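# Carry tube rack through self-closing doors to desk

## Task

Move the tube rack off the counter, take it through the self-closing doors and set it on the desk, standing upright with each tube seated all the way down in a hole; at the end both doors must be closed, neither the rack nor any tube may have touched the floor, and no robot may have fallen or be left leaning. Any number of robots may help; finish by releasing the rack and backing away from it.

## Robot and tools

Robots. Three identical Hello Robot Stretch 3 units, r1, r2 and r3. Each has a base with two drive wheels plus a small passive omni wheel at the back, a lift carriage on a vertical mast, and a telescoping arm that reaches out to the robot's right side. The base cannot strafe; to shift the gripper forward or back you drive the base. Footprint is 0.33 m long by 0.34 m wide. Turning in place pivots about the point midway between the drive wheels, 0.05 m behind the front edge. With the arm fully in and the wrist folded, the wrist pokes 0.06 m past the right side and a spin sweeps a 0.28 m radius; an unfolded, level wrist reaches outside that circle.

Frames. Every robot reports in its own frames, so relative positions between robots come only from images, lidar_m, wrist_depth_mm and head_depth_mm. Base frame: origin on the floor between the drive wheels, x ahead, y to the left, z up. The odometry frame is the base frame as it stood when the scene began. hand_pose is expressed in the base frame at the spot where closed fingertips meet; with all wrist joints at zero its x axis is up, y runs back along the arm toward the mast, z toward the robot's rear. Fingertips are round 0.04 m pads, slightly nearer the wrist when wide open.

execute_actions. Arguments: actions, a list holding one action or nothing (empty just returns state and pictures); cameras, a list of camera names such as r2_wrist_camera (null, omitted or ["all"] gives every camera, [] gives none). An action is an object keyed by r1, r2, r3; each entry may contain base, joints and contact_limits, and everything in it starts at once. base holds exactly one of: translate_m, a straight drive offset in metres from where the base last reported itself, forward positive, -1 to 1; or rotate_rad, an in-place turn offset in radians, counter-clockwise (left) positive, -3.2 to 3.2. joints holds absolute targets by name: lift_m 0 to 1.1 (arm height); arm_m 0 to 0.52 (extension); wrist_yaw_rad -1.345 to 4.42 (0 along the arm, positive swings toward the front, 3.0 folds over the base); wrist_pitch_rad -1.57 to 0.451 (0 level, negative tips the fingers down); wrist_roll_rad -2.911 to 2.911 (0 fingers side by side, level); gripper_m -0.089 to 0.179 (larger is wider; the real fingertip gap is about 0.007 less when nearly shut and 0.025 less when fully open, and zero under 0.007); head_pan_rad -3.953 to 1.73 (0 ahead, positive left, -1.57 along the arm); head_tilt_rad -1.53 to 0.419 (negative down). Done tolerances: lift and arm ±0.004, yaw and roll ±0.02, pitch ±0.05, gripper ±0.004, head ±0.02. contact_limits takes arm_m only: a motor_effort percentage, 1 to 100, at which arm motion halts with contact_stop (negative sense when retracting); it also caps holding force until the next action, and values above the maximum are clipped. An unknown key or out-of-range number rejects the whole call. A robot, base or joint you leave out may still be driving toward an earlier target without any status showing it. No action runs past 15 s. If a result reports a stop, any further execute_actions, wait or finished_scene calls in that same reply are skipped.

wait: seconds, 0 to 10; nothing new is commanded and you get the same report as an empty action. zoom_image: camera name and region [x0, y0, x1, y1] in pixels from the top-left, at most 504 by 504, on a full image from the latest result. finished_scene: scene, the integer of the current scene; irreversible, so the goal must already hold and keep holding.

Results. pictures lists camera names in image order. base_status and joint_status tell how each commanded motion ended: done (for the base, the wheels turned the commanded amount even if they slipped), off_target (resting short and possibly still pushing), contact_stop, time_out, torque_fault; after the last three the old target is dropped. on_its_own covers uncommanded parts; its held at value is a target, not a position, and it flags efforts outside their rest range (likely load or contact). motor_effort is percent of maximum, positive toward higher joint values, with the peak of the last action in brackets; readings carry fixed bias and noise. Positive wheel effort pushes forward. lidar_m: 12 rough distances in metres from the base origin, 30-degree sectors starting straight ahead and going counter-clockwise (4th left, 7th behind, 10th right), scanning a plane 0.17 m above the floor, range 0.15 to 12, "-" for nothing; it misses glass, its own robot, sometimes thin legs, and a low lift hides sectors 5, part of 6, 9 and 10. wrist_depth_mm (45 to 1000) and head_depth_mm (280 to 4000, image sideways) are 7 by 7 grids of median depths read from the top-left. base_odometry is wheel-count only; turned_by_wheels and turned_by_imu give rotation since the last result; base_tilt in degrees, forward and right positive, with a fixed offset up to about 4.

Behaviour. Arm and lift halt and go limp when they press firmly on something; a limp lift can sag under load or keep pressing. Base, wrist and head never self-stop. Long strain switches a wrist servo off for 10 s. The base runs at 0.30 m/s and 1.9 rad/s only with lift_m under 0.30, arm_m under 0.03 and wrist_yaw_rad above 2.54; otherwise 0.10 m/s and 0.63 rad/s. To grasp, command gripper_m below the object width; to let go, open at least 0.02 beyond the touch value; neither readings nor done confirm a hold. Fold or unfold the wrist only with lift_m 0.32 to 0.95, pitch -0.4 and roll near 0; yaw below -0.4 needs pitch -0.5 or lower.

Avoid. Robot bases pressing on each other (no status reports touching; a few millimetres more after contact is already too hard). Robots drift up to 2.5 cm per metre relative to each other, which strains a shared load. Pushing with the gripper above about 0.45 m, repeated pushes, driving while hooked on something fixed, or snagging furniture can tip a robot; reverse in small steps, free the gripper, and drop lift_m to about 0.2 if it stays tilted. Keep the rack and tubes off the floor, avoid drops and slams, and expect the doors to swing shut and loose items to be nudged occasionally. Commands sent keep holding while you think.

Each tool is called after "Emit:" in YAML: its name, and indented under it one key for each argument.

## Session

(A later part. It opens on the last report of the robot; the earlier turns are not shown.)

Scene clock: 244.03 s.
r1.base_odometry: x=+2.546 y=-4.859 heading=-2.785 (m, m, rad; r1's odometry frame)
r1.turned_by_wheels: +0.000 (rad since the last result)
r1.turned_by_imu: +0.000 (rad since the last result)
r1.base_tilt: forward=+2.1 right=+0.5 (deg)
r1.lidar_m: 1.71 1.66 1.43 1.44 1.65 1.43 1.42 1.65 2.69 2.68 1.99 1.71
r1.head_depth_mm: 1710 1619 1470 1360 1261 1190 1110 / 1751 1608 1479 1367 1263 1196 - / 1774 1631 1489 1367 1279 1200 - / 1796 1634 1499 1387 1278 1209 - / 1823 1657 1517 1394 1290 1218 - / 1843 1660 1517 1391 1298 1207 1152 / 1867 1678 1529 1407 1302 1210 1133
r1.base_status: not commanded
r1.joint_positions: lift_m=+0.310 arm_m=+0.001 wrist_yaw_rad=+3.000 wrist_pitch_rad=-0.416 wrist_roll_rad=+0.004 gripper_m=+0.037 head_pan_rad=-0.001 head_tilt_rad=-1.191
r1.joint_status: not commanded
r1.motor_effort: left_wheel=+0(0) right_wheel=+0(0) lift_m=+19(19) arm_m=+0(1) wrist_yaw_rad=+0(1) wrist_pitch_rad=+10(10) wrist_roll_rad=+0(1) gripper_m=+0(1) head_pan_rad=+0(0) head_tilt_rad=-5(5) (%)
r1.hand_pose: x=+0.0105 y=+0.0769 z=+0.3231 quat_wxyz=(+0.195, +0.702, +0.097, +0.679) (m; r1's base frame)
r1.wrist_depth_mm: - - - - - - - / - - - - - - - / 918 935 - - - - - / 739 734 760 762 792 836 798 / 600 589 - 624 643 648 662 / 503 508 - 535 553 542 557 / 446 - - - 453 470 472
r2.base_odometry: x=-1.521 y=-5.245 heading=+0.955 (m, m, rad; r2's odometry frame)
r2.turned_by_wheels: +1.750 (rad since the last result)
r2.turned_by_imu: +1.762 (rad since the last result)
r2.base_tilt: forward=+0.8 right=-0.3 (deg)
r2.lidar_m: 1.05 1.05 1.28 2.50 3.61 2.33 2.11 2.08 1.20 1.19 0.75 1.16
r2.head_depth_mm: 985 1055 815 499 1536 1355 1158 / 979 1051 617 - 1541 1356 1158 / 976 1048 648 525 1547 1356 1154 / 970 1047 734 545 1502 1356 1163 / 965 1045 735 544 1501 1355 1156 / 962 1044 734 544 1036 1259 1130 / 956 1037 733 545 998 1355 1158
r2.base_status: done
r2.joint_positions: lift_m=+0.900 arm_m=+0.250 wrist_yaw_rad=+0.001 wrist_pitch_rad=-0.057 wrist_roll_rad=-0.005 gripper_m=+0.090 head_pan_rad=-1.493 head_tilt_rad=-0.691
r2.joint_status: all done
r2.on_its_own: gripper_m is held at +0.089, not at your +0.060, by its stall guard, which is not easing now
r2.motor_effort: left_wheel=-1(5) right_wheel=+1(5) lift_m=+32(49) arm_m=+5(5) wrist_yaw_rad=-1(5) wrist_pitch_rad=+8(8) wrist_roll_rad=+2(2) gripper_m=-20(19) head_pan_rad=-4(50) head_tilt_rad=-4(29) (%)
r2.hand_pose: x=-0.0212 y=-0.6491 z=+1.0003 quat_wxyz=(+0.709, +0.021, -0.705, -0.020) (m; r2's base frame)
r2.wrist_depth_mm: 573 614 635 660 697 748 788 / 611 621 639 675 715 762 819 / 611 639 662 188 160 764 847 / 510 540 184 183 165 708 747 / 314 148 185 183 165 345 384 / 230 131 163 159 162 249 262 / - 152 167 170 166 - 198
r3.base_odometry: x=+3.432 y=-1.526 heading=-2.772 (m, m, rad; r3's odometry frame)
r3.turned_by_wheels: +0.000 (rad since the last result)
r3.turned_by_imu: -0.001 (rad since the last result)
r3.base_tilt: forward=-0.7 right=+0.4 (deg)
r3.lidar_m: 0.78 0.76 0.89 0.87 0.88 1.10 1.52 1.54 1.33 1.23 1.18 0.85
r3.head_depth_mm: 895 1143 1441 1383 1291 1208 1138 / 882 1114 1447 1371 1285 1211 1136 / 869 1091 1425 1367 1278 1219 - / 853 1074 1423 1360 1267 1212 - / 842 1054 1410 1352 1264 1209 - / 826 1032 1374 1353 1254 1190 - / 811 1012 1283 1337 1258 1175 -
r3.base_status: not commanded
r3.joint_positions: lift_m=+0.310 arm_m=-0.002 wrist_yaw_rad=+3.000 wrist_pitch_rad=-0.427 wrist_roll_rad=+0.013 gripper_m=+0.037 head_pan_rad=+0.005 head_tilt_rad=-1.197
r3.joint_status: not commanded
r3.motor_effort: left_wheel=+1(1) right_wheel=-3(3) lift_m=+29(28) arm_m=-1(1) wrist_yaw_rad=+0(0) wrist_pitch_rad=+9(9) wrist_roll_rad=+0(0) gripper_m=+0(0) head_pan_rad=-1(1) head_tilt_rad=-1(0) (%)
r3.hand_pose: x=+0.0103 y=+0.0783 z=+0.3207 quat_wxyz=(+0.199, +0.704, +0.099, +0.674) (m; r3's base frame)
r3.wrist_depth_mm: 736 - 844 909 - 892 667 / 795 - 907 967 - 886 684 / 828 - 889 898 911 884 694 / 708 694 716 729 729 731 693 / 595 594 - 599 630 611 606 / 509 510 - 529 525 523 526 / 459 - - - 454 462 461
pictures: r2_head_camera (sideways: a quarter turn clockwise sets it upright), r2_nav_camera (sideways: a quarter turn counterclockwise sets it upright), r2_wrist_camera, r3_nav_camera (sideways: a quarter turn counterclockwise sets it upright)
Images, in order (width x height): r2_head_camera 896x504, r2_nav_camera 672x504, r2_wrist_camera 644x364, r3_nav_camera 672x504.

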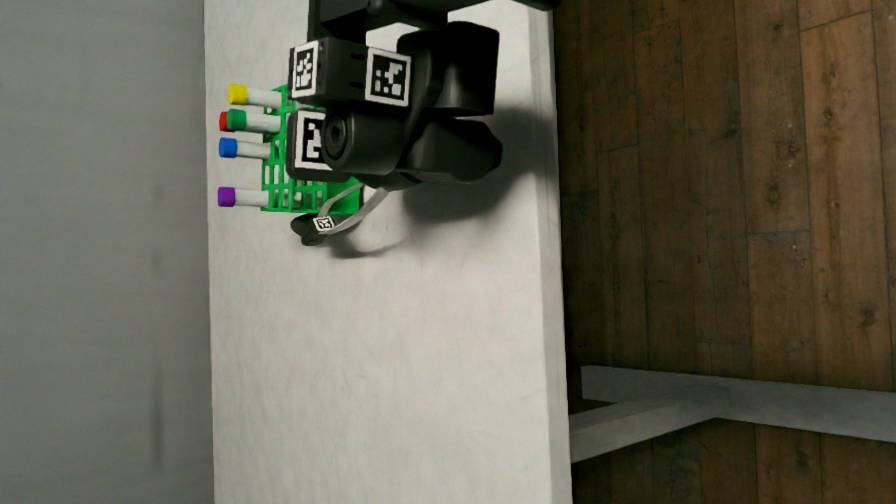

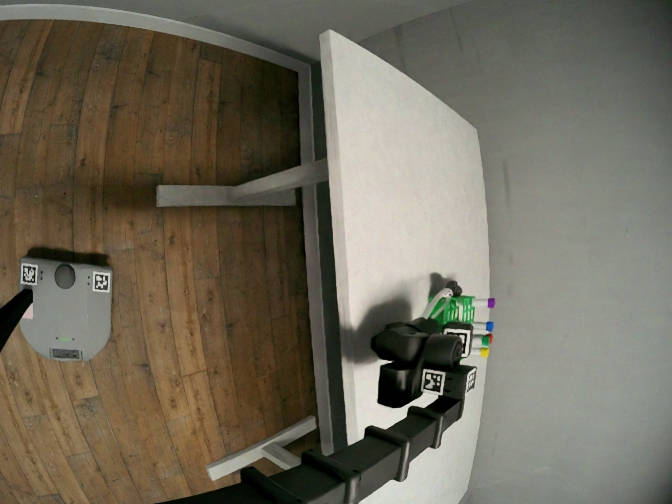

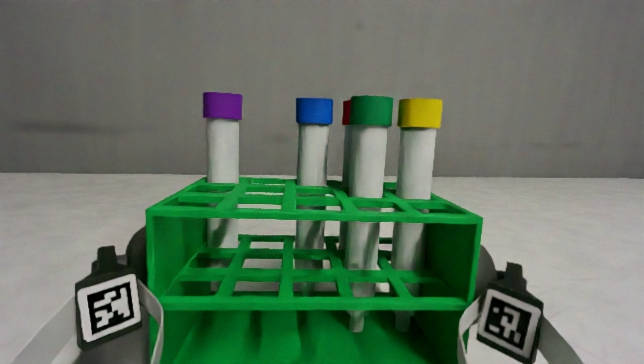

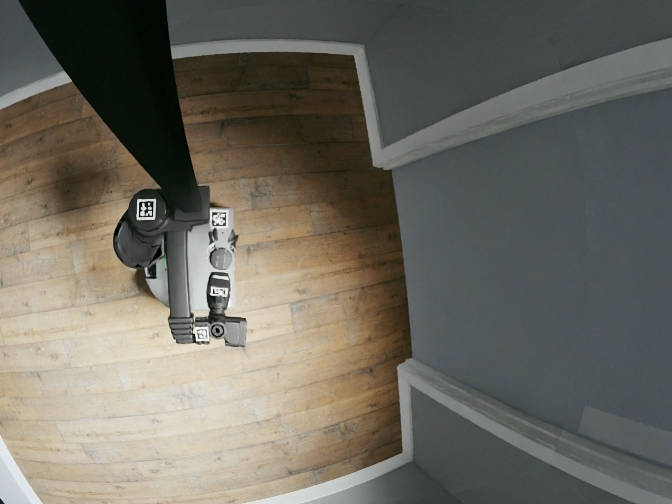

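Emit:
execute_actions:
  actions:
    - {"r2":{"joints":{"lift_m":0.887}}}
  cameras: ["r2_wrist_camera"]

Emit:
execute_actions:
  actions:
    - {"r2":{"joints":{"gripper_m":0.179}}}
  cameras: []

Emit:
execute_actions:
  actions:
    - {"r2":{"joints":{"arm_m":0.0,"lift_m":0.895,"head_pan_rad":0.9,"head_tilt_rad":-0.3}}}
  cameras: ["r2_wrist_camera","r2_nav_camera"]

Scene clock: 245.43 s.
r1.base_odometry: x=+2.546 y=-4.859 heading=-2.785 (m, m, rad; r1's odometry frame)
r1.turned_by_wheels: +0.000 (rad since the last result)
r1.turned_by_imu: +0.000 (rad since the last result)
r1.base_tilt: forward=+2.1 right=+0.5 (deg)
r1.lidar_m: 1.71 1.67 1.43 1.43 1.65 1.43 1.42 1.65 2.69 2.68 1.99 1.71
r1.head_depth_mm: 1707 1604 1472 1362 1266 1186 1110 / 1737 1629 1478 1363 1266 1197 - / 1769 1625 1488 1378 1274 1199 - / 1778 1639 1503 1384 1283 1209 - / 1832 1650 1513 1389 1287 1212 - / 1865 1659 1512 1401 1296 1206 1150 / 1871 1670 1537 1415 1306 1211 1133
r1.base_status: not commanded
r1.joint_positions: lift_m=+0.310 arm_m=+0.001 wrist_yaw_rad=+3.000 wrist_pitch_rad=-0.416 wrist_roll_rad=+0.004 gripper_m=+0.037 head_pan_rad=-0.001 head_tilt_rad=-1.191
r1.joint_status: not commanded
r1.motor_effort: left_wheel=+0(0) right_wheel=+0(0) lift_m=+19(19) arm_m=+0(0) wrist_yaw_rad=+1(0) wrist_pitch_rad=+10(10) wrist_roll_rad=-1(1) gripper_m=+0(1) head_pan_rad=+1(1) head_tilt_rad=-4(5) (%)
r1.hand_pose: x=+0.0105 y=+0.0769 z=+0.3231 quat_wxyz=(+0.195, +0.702, +0.097, +0.679) (m; r1's base frame)
r1.wrist_depth_mm: - - - - - - - / - - - - - - - / 911 986 - - - - - / 719 734 756 773 778 794 831 / 594 614 - 623 634 650 657 / 501 511 - 533 551 541 547 / 448 - - - 461 467 472
r2.base_odometry: x=-1.521 y=-5.245 heading=+0.955 (m, m, rad; r2's odometry frame)
r2.turned_by_wheels: +0.000 (rad since the last result)
r2.turned_by_imu: +0.000 (rad since the last result)
r2.base_tilt: forward=+0.8 right=-0.4 (deg)
r2.lidar_m: 1.05 1.06 1.28 2.49 3.61 2.33 2.11 2.09 1.19 1.18 0.75 1.16
r2.head_depth_mm: 985 1054 818 - 1544 1351 1156 / 984 1046 630 - 1544 1359 1158 / 976 1046 671 535 1538 1357 1158 / 970 1051 734 544 1504 1358 1159 / 968 1046 735 545 1507 1363 1161 / 962 1042 734 544 1036 1255 1133 / 957 1034 735 545 1000 1357 1158
r2.base_status: not commanded
r2.joint_positions: lift_m=+0.887 arm_m=+0.250 wrist_yaw_rad=+0.001 wrist_pitch_rad=-0.039 wrist_roll_rad=-0.005 gripper_m=+0.090 head_pan_rad=-1.493 head_tilt_rad=-0.691
r2.joint_status: all done
r2.on_its_own: gripper_m is held at +0.089, not at your +0.060, by its stall guard, which is not easing now
r2.motor_effort: left_wheel=-1(1) right_wheel=+2(2) lift_m=+29(30) arm_m=+5(5) wrist_yaw_rad=+0(1) wrist_pitch_rad=+3(8) wrist_roll_rad=+2(2) gripper_m=-19(20) head_pan_rad=-4(4) head_tilt_rad=-5(5) (%)
r2.hand_pose: x=-0.0212 y=-0.6498 z=+0.9922 quat_wxyz=(+0.709, +0.014, -0.705, -0.014) (m; r2's base frame)
r2.wrist_depth_mm: 580 598 650 654 723 755 802 / 596 614 658 685 726 764 809 / 611 645 664 183 158 775 843 / 506 537 181 183 162 727 795 / 299 150 185 181 165 333 380 / 220 132 150 155 160 237 250 / - 152 166 169 164 - 187
r3.base_odometry: x=+3.432 y=-1.526 heading=-2.772 (m, m, rad; r3's odometry frame)
r3.turned_by_wheels: +0.000 (rad since the last result)
r3.turned_by_imu: +0.000 (rad since the last result)
r3.base_tilt: forward=-0.6 right=+0.4 (deg)
r3.lidar_m: 0.78 0.75 0.89 0.87 0.88 1.10 1.52 1.54 1.33 1.23 1.17 0.85
r3.head_depth_mm: 897 1142 1442 1380 1290 1210 1134 / 881 1117 1441 1374 1283 1215 1132 / 868 1092 1431 1363 1280 1216 - / 853 1069 1417 1360 1272 1215 - / 839 1052 1405 1349 1265 1206 - / 826 1030 1369 1350 1258 1189 - / 814 1011 1282 1339 1252 1173 -
r3.base_status: not commanded
r3.joint_positions: lift_m=+0.310 arm_m=-0.002 wrist_yaw_rad=+3.000 wrist_pitch_rad=-0.427 wrist_roll_rad=+0.013 gripper_m=+0.037 head_pan_rad=+0.005 head_tilt_rad=-1.197
r3.joint_status: not commanded
r3.motor_effort: left_wheel=+1(1) right_wheel=-3(3) lift_m=+28(29) arm_m=-1(1) wrist_yaw_rad=+0(0) wrist_pitch_rad=+9(8) wrist_roll_rad=+0(0) gripper_m=+0(1) head_pan_rad=-2(2) head_tilt_rad=-2(1) (%)
r3.hand_pose: x=+0.0103 y=+0.0783 z=+0.3207 quat_wxyz=(+0.199, +0.704, +0.099, +0.674) (m; r3's base frame)
r3.wrist_depth_mm: 729 - 847 919 979 867 679 / 792 - 914 - - 911 689 / 830 - 878 915 907 877 701 / 710 707 717 731 738 736 692 / 600 590 - 606 634 612 610 / 513 509 - 540 519 522 526 / 458 - - - 453 456 462
pictures: r2_wrist_camera
Images, in order (width x height): r2_wrist_camera 644x364.

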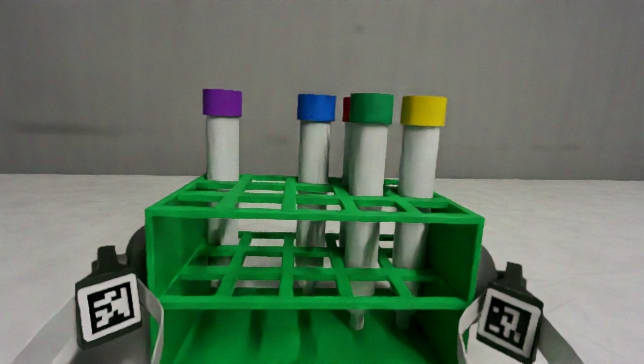

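Scene clock: 246.83 s.
r1.base_odometry: x=+2.546 y=-4.859 heading=-2.785 (m, m, rad; r1's odometry frame)
r1.turned_by_wheels: +0.000 (rad since the last result)
r1.turned_by_imu: +0.000 (rad since the last result)
r1.base_tilt: forward=+2.1 right=+0.5 (deg)
r1.lidar_m: 1.71 1.66 1.43 1.43 1.66 1.43 1.42 1.65 2.68 2.69 1.99 1.72
r1.head_depth_mm: 1719 1614 1466 1359 1256 1190 1111 / 1729 1620 1473 1368 1262 1200 - / 1774 1637 1490 1366 1277 1200 - / 1788 1639 1512 1379 1285 1209 - / 1832 1653 1514 1385 1293 1211 - / 1841 1654 1520 1410 1297 1210 1149 / 1869 1674 1531 1413 1298 1214 1136
r1.base_status: not commanded
r1.joint_positions: lift_m=+0.310 arm_m=+0.001 wrist_yaw_rad=+3.000 wrist_pitch_rad=-0.416 wrist_roll_rad=+0.004 gripper_m=+0.037 head_pan_rad=-0.001 head_tilt_rad=-1.191
r1.joint_status: not commanded
r1.motor_effort: left_wheel=+0(0) right_wheel=+0(0) lift_m=+19(19) arm_m=+1(0) wrist_yaw_rad=+1(1) wrist_pitch_rad=+10(10) wrist_roll_rad=-1(1) gripper_m=-1(2) head_pan_rad=+0(0) head_tilt_rad=-5(5) (%)
r1.hand_pose: x=+0.0105 y=+0.0769 z=+0.3231 quat_wxyz=(+0.195, +0.702, +0.097, +0.679) (m; r1's base frame)
r1.wrist_depth_mm: - - - - - - - / - - - - - - - / 927 967 - - - - - / 717 738 766 767 800 807 803 / 598 601 - 622 637 640 647 / 508 518 - 529 552 532 544 / 446 - - - 463 471 475
r2.base_odometry: x=-1.521 y=-5.245 heading=+0.955 (m, m, rad; r2's odometry frame)
r2.turned_by_wheels: +0.000 (rad since the last result)
r2.turned_by_imu: +0.000 (rad since the last result)
r2.base_tilt: forward=+0.8 right=-0.4 (deg)
r2.lidar_m: 1.05 1.06 1.28 2.49 3.61 2.33 2.10 2.08 1.19 1.19 0.75 1.17
r2.head_depth_mm: 984 1054 817 - 1543 1349 1159 / 981 1044 633 - 1547 1362 1157 / 976 1044 662 535 1544 1355 1156 / 972 1048 736 544 1502 1359 1152 / 965 1049 734 544 1501 1359 1156 / 962 1045 736 545 1030 1258 1133 / 956 1037 735 544 1000 1351 1160
r2.base_status: not commanded
r2.joint_positions: lift_m=+0.887 arm_m=+0.250 wrist_yaw_rad=+0.000 wrist_pitch_rad=-0.039 wrist_roll_rad=-0.005 gripper_m=+0.179 head_pan_rad=-1.493 head_tilt_rad=-0.691
r2.joint_status: all done
r2.motor_effort: left_wheel=+0(1) right_wheel=+2(2) lift_m=+29(29) arm_m=+5(5) wrist_yaw_rad=-1(0) wrist_pitch_rad=+3(3) wrist_roll_rad=+2(2) gripper_m=+0(84) head_pan_rad=-4(4) head_tilt_rad=-4(4) (%)
r2.hand_pose: x=-0.0214 y=-0.6497 z=+0.9919 quat_wxyz=(+0.709, +0.014, -0.705, -0.014) (m; r2's base frame)
r2.wrist_depth_mm: 584 598 628 661 699 741 763 / 593 617 663 673 720 761 813 / 605 643 643 184 166 784 842 / 500 540 178 183 165 712 795 / 312 153 184 183 168 356 373 / - 148 150 159 160 225 253 / - 157 165 169 163 179 196
r3.base_odometry: x=+3.432 y=-1.526 heading=-2.772 (m, m, rad; r3's odometry frame)
r3.turned_by_wheels: +0.000 (rad since the last result)
r3.turned_by_imu: +0.000 (rad since the last result)
r3.base_tilt: forward=-0.7 right=+0.3 (deg)
r3.lidar_m: 0.78 0.75 0.89 0.87 0.88 1.10 1.52 1.54 1.33 1.23 1.17 0.85
r3.head_depth_mm: 897 1146 1446 1385 1282 1210 1133 / 881 1118 1450 1368 1282 1211 1132 / 867 1098 1426 1367 1275 1220 - / 852 1071 1412 1358 1267 1221 - / 840 1051 1407 1355 1261 1210 - / 827 1033 1366 1339 1256 1191 - / 812 1011 1281 1337 1250 1175 -
r3.base_status: not commanded
r3.joint_positions: lift_m=+0.310 arm_m=-0.002 wrist_yaw_rad=+3.000 wrist_pitch_rad=-0.427 wrist_roll_rad=+0.013 gripper_m=+0.037 head_pan_rad=+0.005 head_tilt_rad=-1.197
r3.joint_status: not commanded
r3.motor_effort: left_wheel=+1(1) right_wheel=-3(2) lift_m=+29(29) arm_m=-1(1) wrist_yaw_rad=-1(0) wrist_pitch_rad=+9(9) wrist_roll_rad=+0(0) gripper_m=+0(1) head_pan_rad=-2(2) head_tilt_rad=-1(1) (%)
r3.hand_pose: x=+0.0103 y=+0.0783 z=+0.3207 quat_wxyz=(+0.199, +0.704, +0.099, +0.674) (m; r3's base frame)
r3.wrist_depth_mm: 730 - 851 906 989 867 669 / 791 - 904 979 - 902 681 / 828 - 883 886 909 884 704 / 707 702 727 726 742 743 690 / 595 598 - 599 631 612 612 / 513 515 - 536 525 526 524 / 459 - - - 452 461 467
pictures: none
No camera images: the call's "cameras" was empty. Leave "cameras" out to get every camera's image.

Scene clock: 249.90 s.
r1.base_odometry: x=+2.546 y=-4.859 heading=-2.785 (m, m, rad; r1's odometry frame)
r1.turned_by_wheels: +0.000 (rad since the last result)
r1.turned_by_imu: +0.000 (rad since the last result)
r1.base_tilt: forward=+2.2 right=+0.5 (deg)
r1.lidar_m: 1.71 1.67 1.43 1.43 1.65 1.43 1.42 1.65 2.69 2.68 1.98 1.71
r1.head_depth_mm: 1729 1601 1475 1362 1260 1191 1111 / 1746 1616 1481 1371 1269 1195 - / 1775 1624 1491 1371 1272 1202 - / 1792 1636 1511 1380 1281 1209 - / 1824 1647 1504 1388 1288 1210 - / 1842 1671 1519 1398 1301 1209 1151 / 1852 1686 1527 1413 1307 1218 1138
r1.base_status: not commanded
r1.joint_positions: lift_m=+0.310 arm_m=+0.001 wrist_yaw_rad=+3.000 wrist_pitch_rad=-0.416 wrist_roll_rad=+0.004 gripper_m=+0.037 head_pan_rad=-0.001 head_tilt_rad=-1.191
r1.joint_status: not commanded
r1.motor_effort: left_wheel=+0(0) right_wheel=+0(0) lift_m=+19(19) arm_m=+0(0) wrist_yaw_rad=+1(1) wrist_pitch_rad=+10(10) wrist_roll_rad=-1(0) gripper_m=+0(0) head_pan_rad=+0(1) head_tilt_rad=-5(4) (%)
r1.hand_pose: x=+0.0105 y=+0.0769 z=+0.3231 quat_wxyz=(+0.195, +0.702, +0.097, +0.679) (m; r1's base frame)
r1.wrist_depth_mm: - - - - - - - / - - - - - - - / 947 967 - - - - - / 734 730 748 778 806 816 830 / 600 611 - 624 648 651 667 / 508 505 - 533 554 534 556 / 451 - - - 453 463 482
r2.base_odometry: x=-1.521 y=-5.245 heading=+0.955 (m, m, rad; r2's odometry frame)
r2.turned_by_wheels: +0.000 (rad since the last result)
r2.turned_by_imu: -0.001 (rad since the last result)
r2.base_tilt: forward=+0.9 right=-0.3 (deg)
r2.lidar_m: 1.05 1.05 1.29 2.50 3.63 2.32 2.10 2.08 1.20 1.19 0.74 1.16
r2.head_depth_mm: 948 986 1025 1068 1114 1170 1217 / 1022 1071 1115 1166 1220 1289 1351 / 1116 1169 1227 1286 1362 1433 1432 / 1292 1272 1347 1429 1516 1603 1473 / 1448 1532 1624 1733 1846 1861 1468 / 1638 1731 1868 1985 2148 1895 1468 / 1824 1933 2088 2217 2350 1870 1462
r2.base_status: not commanded
r2.joint_positions: lift_m=+0.895 arm_m=+0.000 wrist_yaw_rad=+0.000 wrist_pitch_rad=-0.045 wrist_roll_rad=-0.005 gripper_m=+0.179 head_pan_rad=+0.893 head_tilt_rad=-0.310
r2.joint_status: all done
r2.motor_effort: left_wheel=-1(2) right_wheel=+2(1) lift_m=+50(50) arm_m=-5(5) wrist_yaw_rad=+0(0) wrist_pitch_rad=+5(5) wrist_roll_rad=+2(2) gripper_m=+0(0) head_pan_rad=+4(50) head_tilt_rad=+5(31) (%)
r2.hand_pose: x=-0.0214 y=-0.4002 z=+0.9977 quat_wxyz=(+0.709, +0.016, -0.705, -0.016) (m; r2's base frame)
r2.wrist_depth_mm: 781 831 858 886 944 - - / 816 828 897 939 992 - - / 854 854 938 928 - - - / 526 555 578 432 683 721 803 / 315 327 335 347 363 379 400 / - 230 234 240 247 254 264 / - 176 179 184 187 191 206
r3.base_odometry: x=+3.432 y=-1.526 heading=-2.772 (m, m, rad; r3's odometry frame)
r3.turned_by_wheels: +0.000 (rad since the last result)
r3.turned_by_imu: -0.001 (rad since the last result)
r3.base_tilt: forward=-0.7 right=+0.3 (deg)
r3.lidar_m: 0.78 0.75 0.89 0.87 0.88 1.10 1.53 1.53 1.33 1.22 1.17 0.85
r3.head_depth_mm: 896 1145 1440 1386 1289 1208 1134 / 880 1115 1442 1372 1284 1211 1132 / 866 1092 1422 1366 1274 1219 - / 856 1071 1414 1358 1273 1211 - / 839 1055 1405 1349 1260 1208 - / 826 1032 1373 1343 1256 1192 - / 813 1014 1282 1337 1249 1176 -
r3.base_status: not commanded
r3.joint_positions: lift_m=+0.310 arm_m=-0.002 wrist_yaw_rad=+3.000 wrist_pitch_rad=-0.427 wrist_roll_rad=+0.013 gripper_m=+0.037 head_pan_rad=+0.005 head_tilt_rad=-1.197
r3.joint_status: not commanded
r3.motor_effort: left_wheel=+1(1) right_wheel=-3(3) lift_m=+29(29) arm_m=-1(1) wrist_yaw_rad=+0(0) wrist_pitch_rad=+9(9) wrist_roll_rad=+0(0) gripper_m=-1(0) head_pan_rad=-2(2) head_tilt_rad=-1(1) (%)
r3.hand_pose: x=+0.0103 y=+0.0783 z=+0.3207 quat_wxyz=(+0.199, +0.704, +0.099, +0.674) (m; r3's base frame)
r3.wrist_depth_mm: 730 - 845 908 972 885 677 / 774 - 914 989 - 919 682 / 833 - 897 895 913 867 710 / 706 698 733 722 727 737 691 / 595 590 - 596 634 614 615 / 515 514 - 533 518 525 524 / 462 - - - 455 460 460
pictures: r2_nav_camera (sideways: a quarter turn counterclockwise sets it upright), r2_wrist_camera
Images, in order (width x height): r2_nav_camera 672x504, r2_wrist_camera 644x364.

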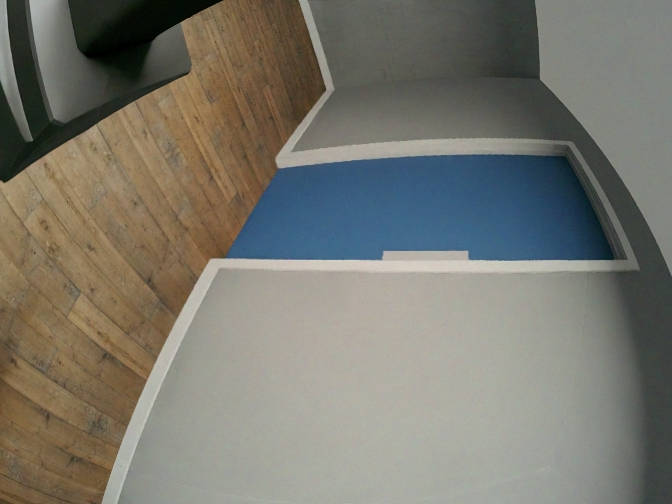

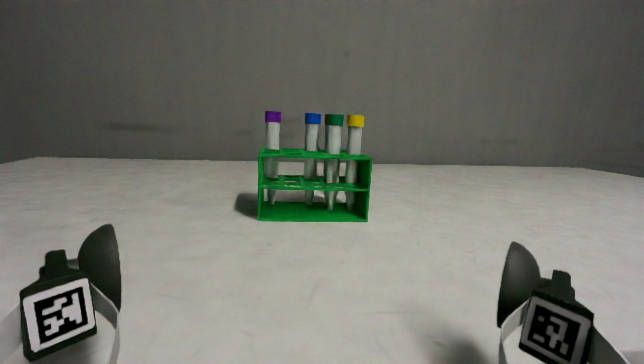

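Emit:
zoom_image:
  camera: "r2_wrist_camera"
  region: [230, 90, 400, 240]

Region (230, 90, 400, 240) of r2_wrist_camera's 644x364 image, scaled by 2.965; it fills the top 445 rows of this view, and the rest is white.

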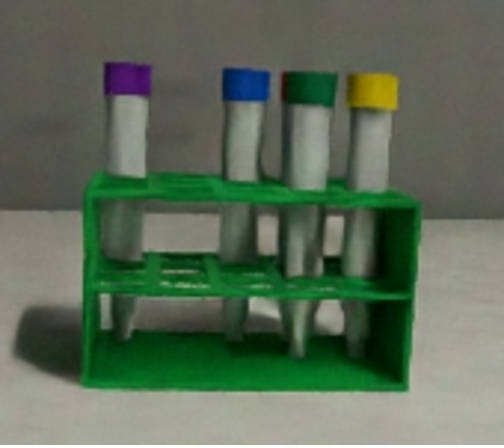

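Emit:
execute_actions:
  actions:
    - {"r2":{"joints":{"wrist_yaw_rad":1.6,"lift_m":0.91}}}
  cameras: []

Emit:
finished_scene:
  scene: 1

Scene clock: 252.87 s.
r1.base_odometry: x=+2.546 y=-4.859 heading=-2.785 (m, m, rad; r1's odometry frame)
r1.turned_by_wheels: +0.000 (rad since the last result)
r1.turned_by_imu: +0.000 (rad since the last result)
r1.base_tilt: forward=+2.2 right=+0.5 (deg)
r1.lidar_m: 1.71 1.66 1.43 1.43 1.65 1.43 1.42 1.65 2.69 2.68 1.99 1.71
r1.head_depth_mm: 1713 1610 1470 1354 1271 1186 1109 / 1737 1615 1484 1367 1263 1192 - / 1772 1620 1484 1372 1277 1201 - / 1792 1639 1502 1377 1284 1207 - / 1816 1656 1510 1381 1292 1216 - / 1851 1666 1518 1400 1293 1207 1154 / 1856 1676 1528 1402 1310 1218 1137
r1.base_status: not commanded
r1.joint_positions: lift_m=+0.310 arm_m=+0.001 wrist_yaw_rad=+3.000 wrist_pitch_rad=-0.416 wrist_roll_rad=+0.004 gripper_m=+0.037 head_pan_rad=-0.001 head_tilt_rad=-1.191
r1.joint_status: not commanded
r1.motor_effort: left_wheel=+0(0) right_wheel=+0(0) lift_m=+19(19) arm_m=+1(1) wrist_yaw_rad=+1(1) wrist_pitch_rad=+10(10) wrist_roll_rad=-1(1) gripper_m=+1(0) head_pan_rad=+0(1) head_tilt_rad=-5(5) (%)
r1.hand_pose: x=+0.0105 y=+0.0769 z=+0.3231 quat_wxyz=(+0.195, +0.702, +0.097, +0.679) (m; r1's base frame)
r1.wrist_depth_mm: - - - - - - - / - - - - - - - / 953 957 - - - - - / 729 747 763 773 789 774 817 / 597 606 - 613 638 653 671 / 514 502 - 534 554 538 552 / 448 - - - 457 466 476
r2.base_odometry: x=-1.521 y=-5.245 heading=+0.955 (m, m, rad; r2's odometry frame)
r2.turned_by_wheels: +0.000 (rad since the last result)
r2.turned_by_imu: -0.001 (rad since the last result)
r2.base_tilt: forward=+0.9 right=-0.3 (deg)
r2.lidar_m: 1.05 1.06 1.29 2.49 3.60 2.33 2.10 2.08 1.20 1.19 0.75 1.16
r2.head_depth_mm: 946 983 1023 1068 1114 1164 1221 / 1022 1063 1116 1168 1224 1284 1347 / 1115 1170 1222 1282 1356 1430 1433 / 1294 1279 1352 1429 1515 1609 1478 / 1451 1532 1626 1720 1853 1869 1471 / 1625 1738 1849 1982 2141 1879 1466 / 1831 1939 2073 2202 2358 1882 1459
r2.base_status: not commanded
r2.joint_positions: lift_m=+0.910 arm_m=+0.000 wrist_yaw_rad=+1.598 wrist_pitch_rad=-0.045 wrist_roll_rad=-0.005 gripper_m=+0.179 head_pan_rad=+0.893 head_tilt_rad=-0.310
r2.joint_status: all done
r2.motor_effort: left_wheel=-1(0) right_wheel=+2(2) lift_m=+51(54) arm_m=-5(5) wrist_yaw_rad=+2(4) wrist_pitch_rad=+5(5) wrist_roll_rad=+2(2) gripper_m=+0(1) head_pan_rad=+4(4) head_tilt_rad=+5(5) (%)
r2.hand_pose: x=+0.2334 y=-0.1385 z=+1.0127 quat_wxyz=(+0.506, +0.517, -0.480, +0.497) (m; r2's base frame)
r2.wrist_depth_mm: 835 886 898 916 998 - - / 871 886 915 961 - - - / 880 903 957 - - - - / 894 960 976 - - - - / 923 947 - - - - 448 / 963 - - - - 336 295 / - - - - - - 232
r3.base_odometry: x=+3.432 y=-1.526 heading=-2.772 (m, m, rad; r3's odometry frame)
r3.turned_by_wheels: +0.000 (rad since the last result)
r3.turned_by_imu: -0.001 (rad since the last result)
r3.base_tilt: forward=-0.7 right=+0.4 (deg)
r3.lidar_m: 0.78 0.76 0.89 0.87 0.88 1.10 1.52 1.54 1.33 1.22 1.17 0.85
r3.head_depth_mm: 899 1142 1443 1382 1290 1208 1138 / 882 1120 1452 1374 1283 1209 1130 / 868 1096 1418 1364 1275 1219 - / 853 1071 1420 1361 1268 1211 - / 838 1050 1406 1351 1264 1210 - / 826 1034 1375 1348 1259 1190 - / 814 1009 1286 1337 1253 1175 -
r3.base_status: not commanded
r3.joint_positions: lift_m=+0.310 arm_m=-0.002 wrist_yaw_rad=+3.000 wrist_pitch_rad=-0.427 wrist_roll_rad=+0.013 gripper_m=+0.037 head_pan_rad=+0.005 head_tilt_rad=-1.197
r3.joint_status: not commanded
r3.motor_effort: left_wheel=+1(1) right_wheel=-3(3) lift_m=+28(30) arm_m=-1(1) wrist_yaw_rad=-1(0) wrist_pitch_rad=+9(9) wrist_roll_rad=+0(0) gripper_m=+0(0) head_pan_rad=-1(2) head_tilt_rad=-1(1) (%)
r3.hand_pose: x=+0.0103 y=+0.0783 z=+0.3207 quat_wxyz=(+0.199, +0.704, +0.099, +0.674) (m; r3's base frame)
r3.wrist_depth_mm: 740 - 846 911 979 872 670 / 788 - 907 - - 897 688 / 822 - 900 906 910 876 695 / 697 698 719 719 729 725 698 / 589 595 - 605 629 610 613 / 510 511 - 535 523 523 530 / 458 - - - 459 460 464
pictures: none
No camera images: the call's "cameras" was empty. Leave "cameras" out to get every camera's image.

The scene is finished: the task was done.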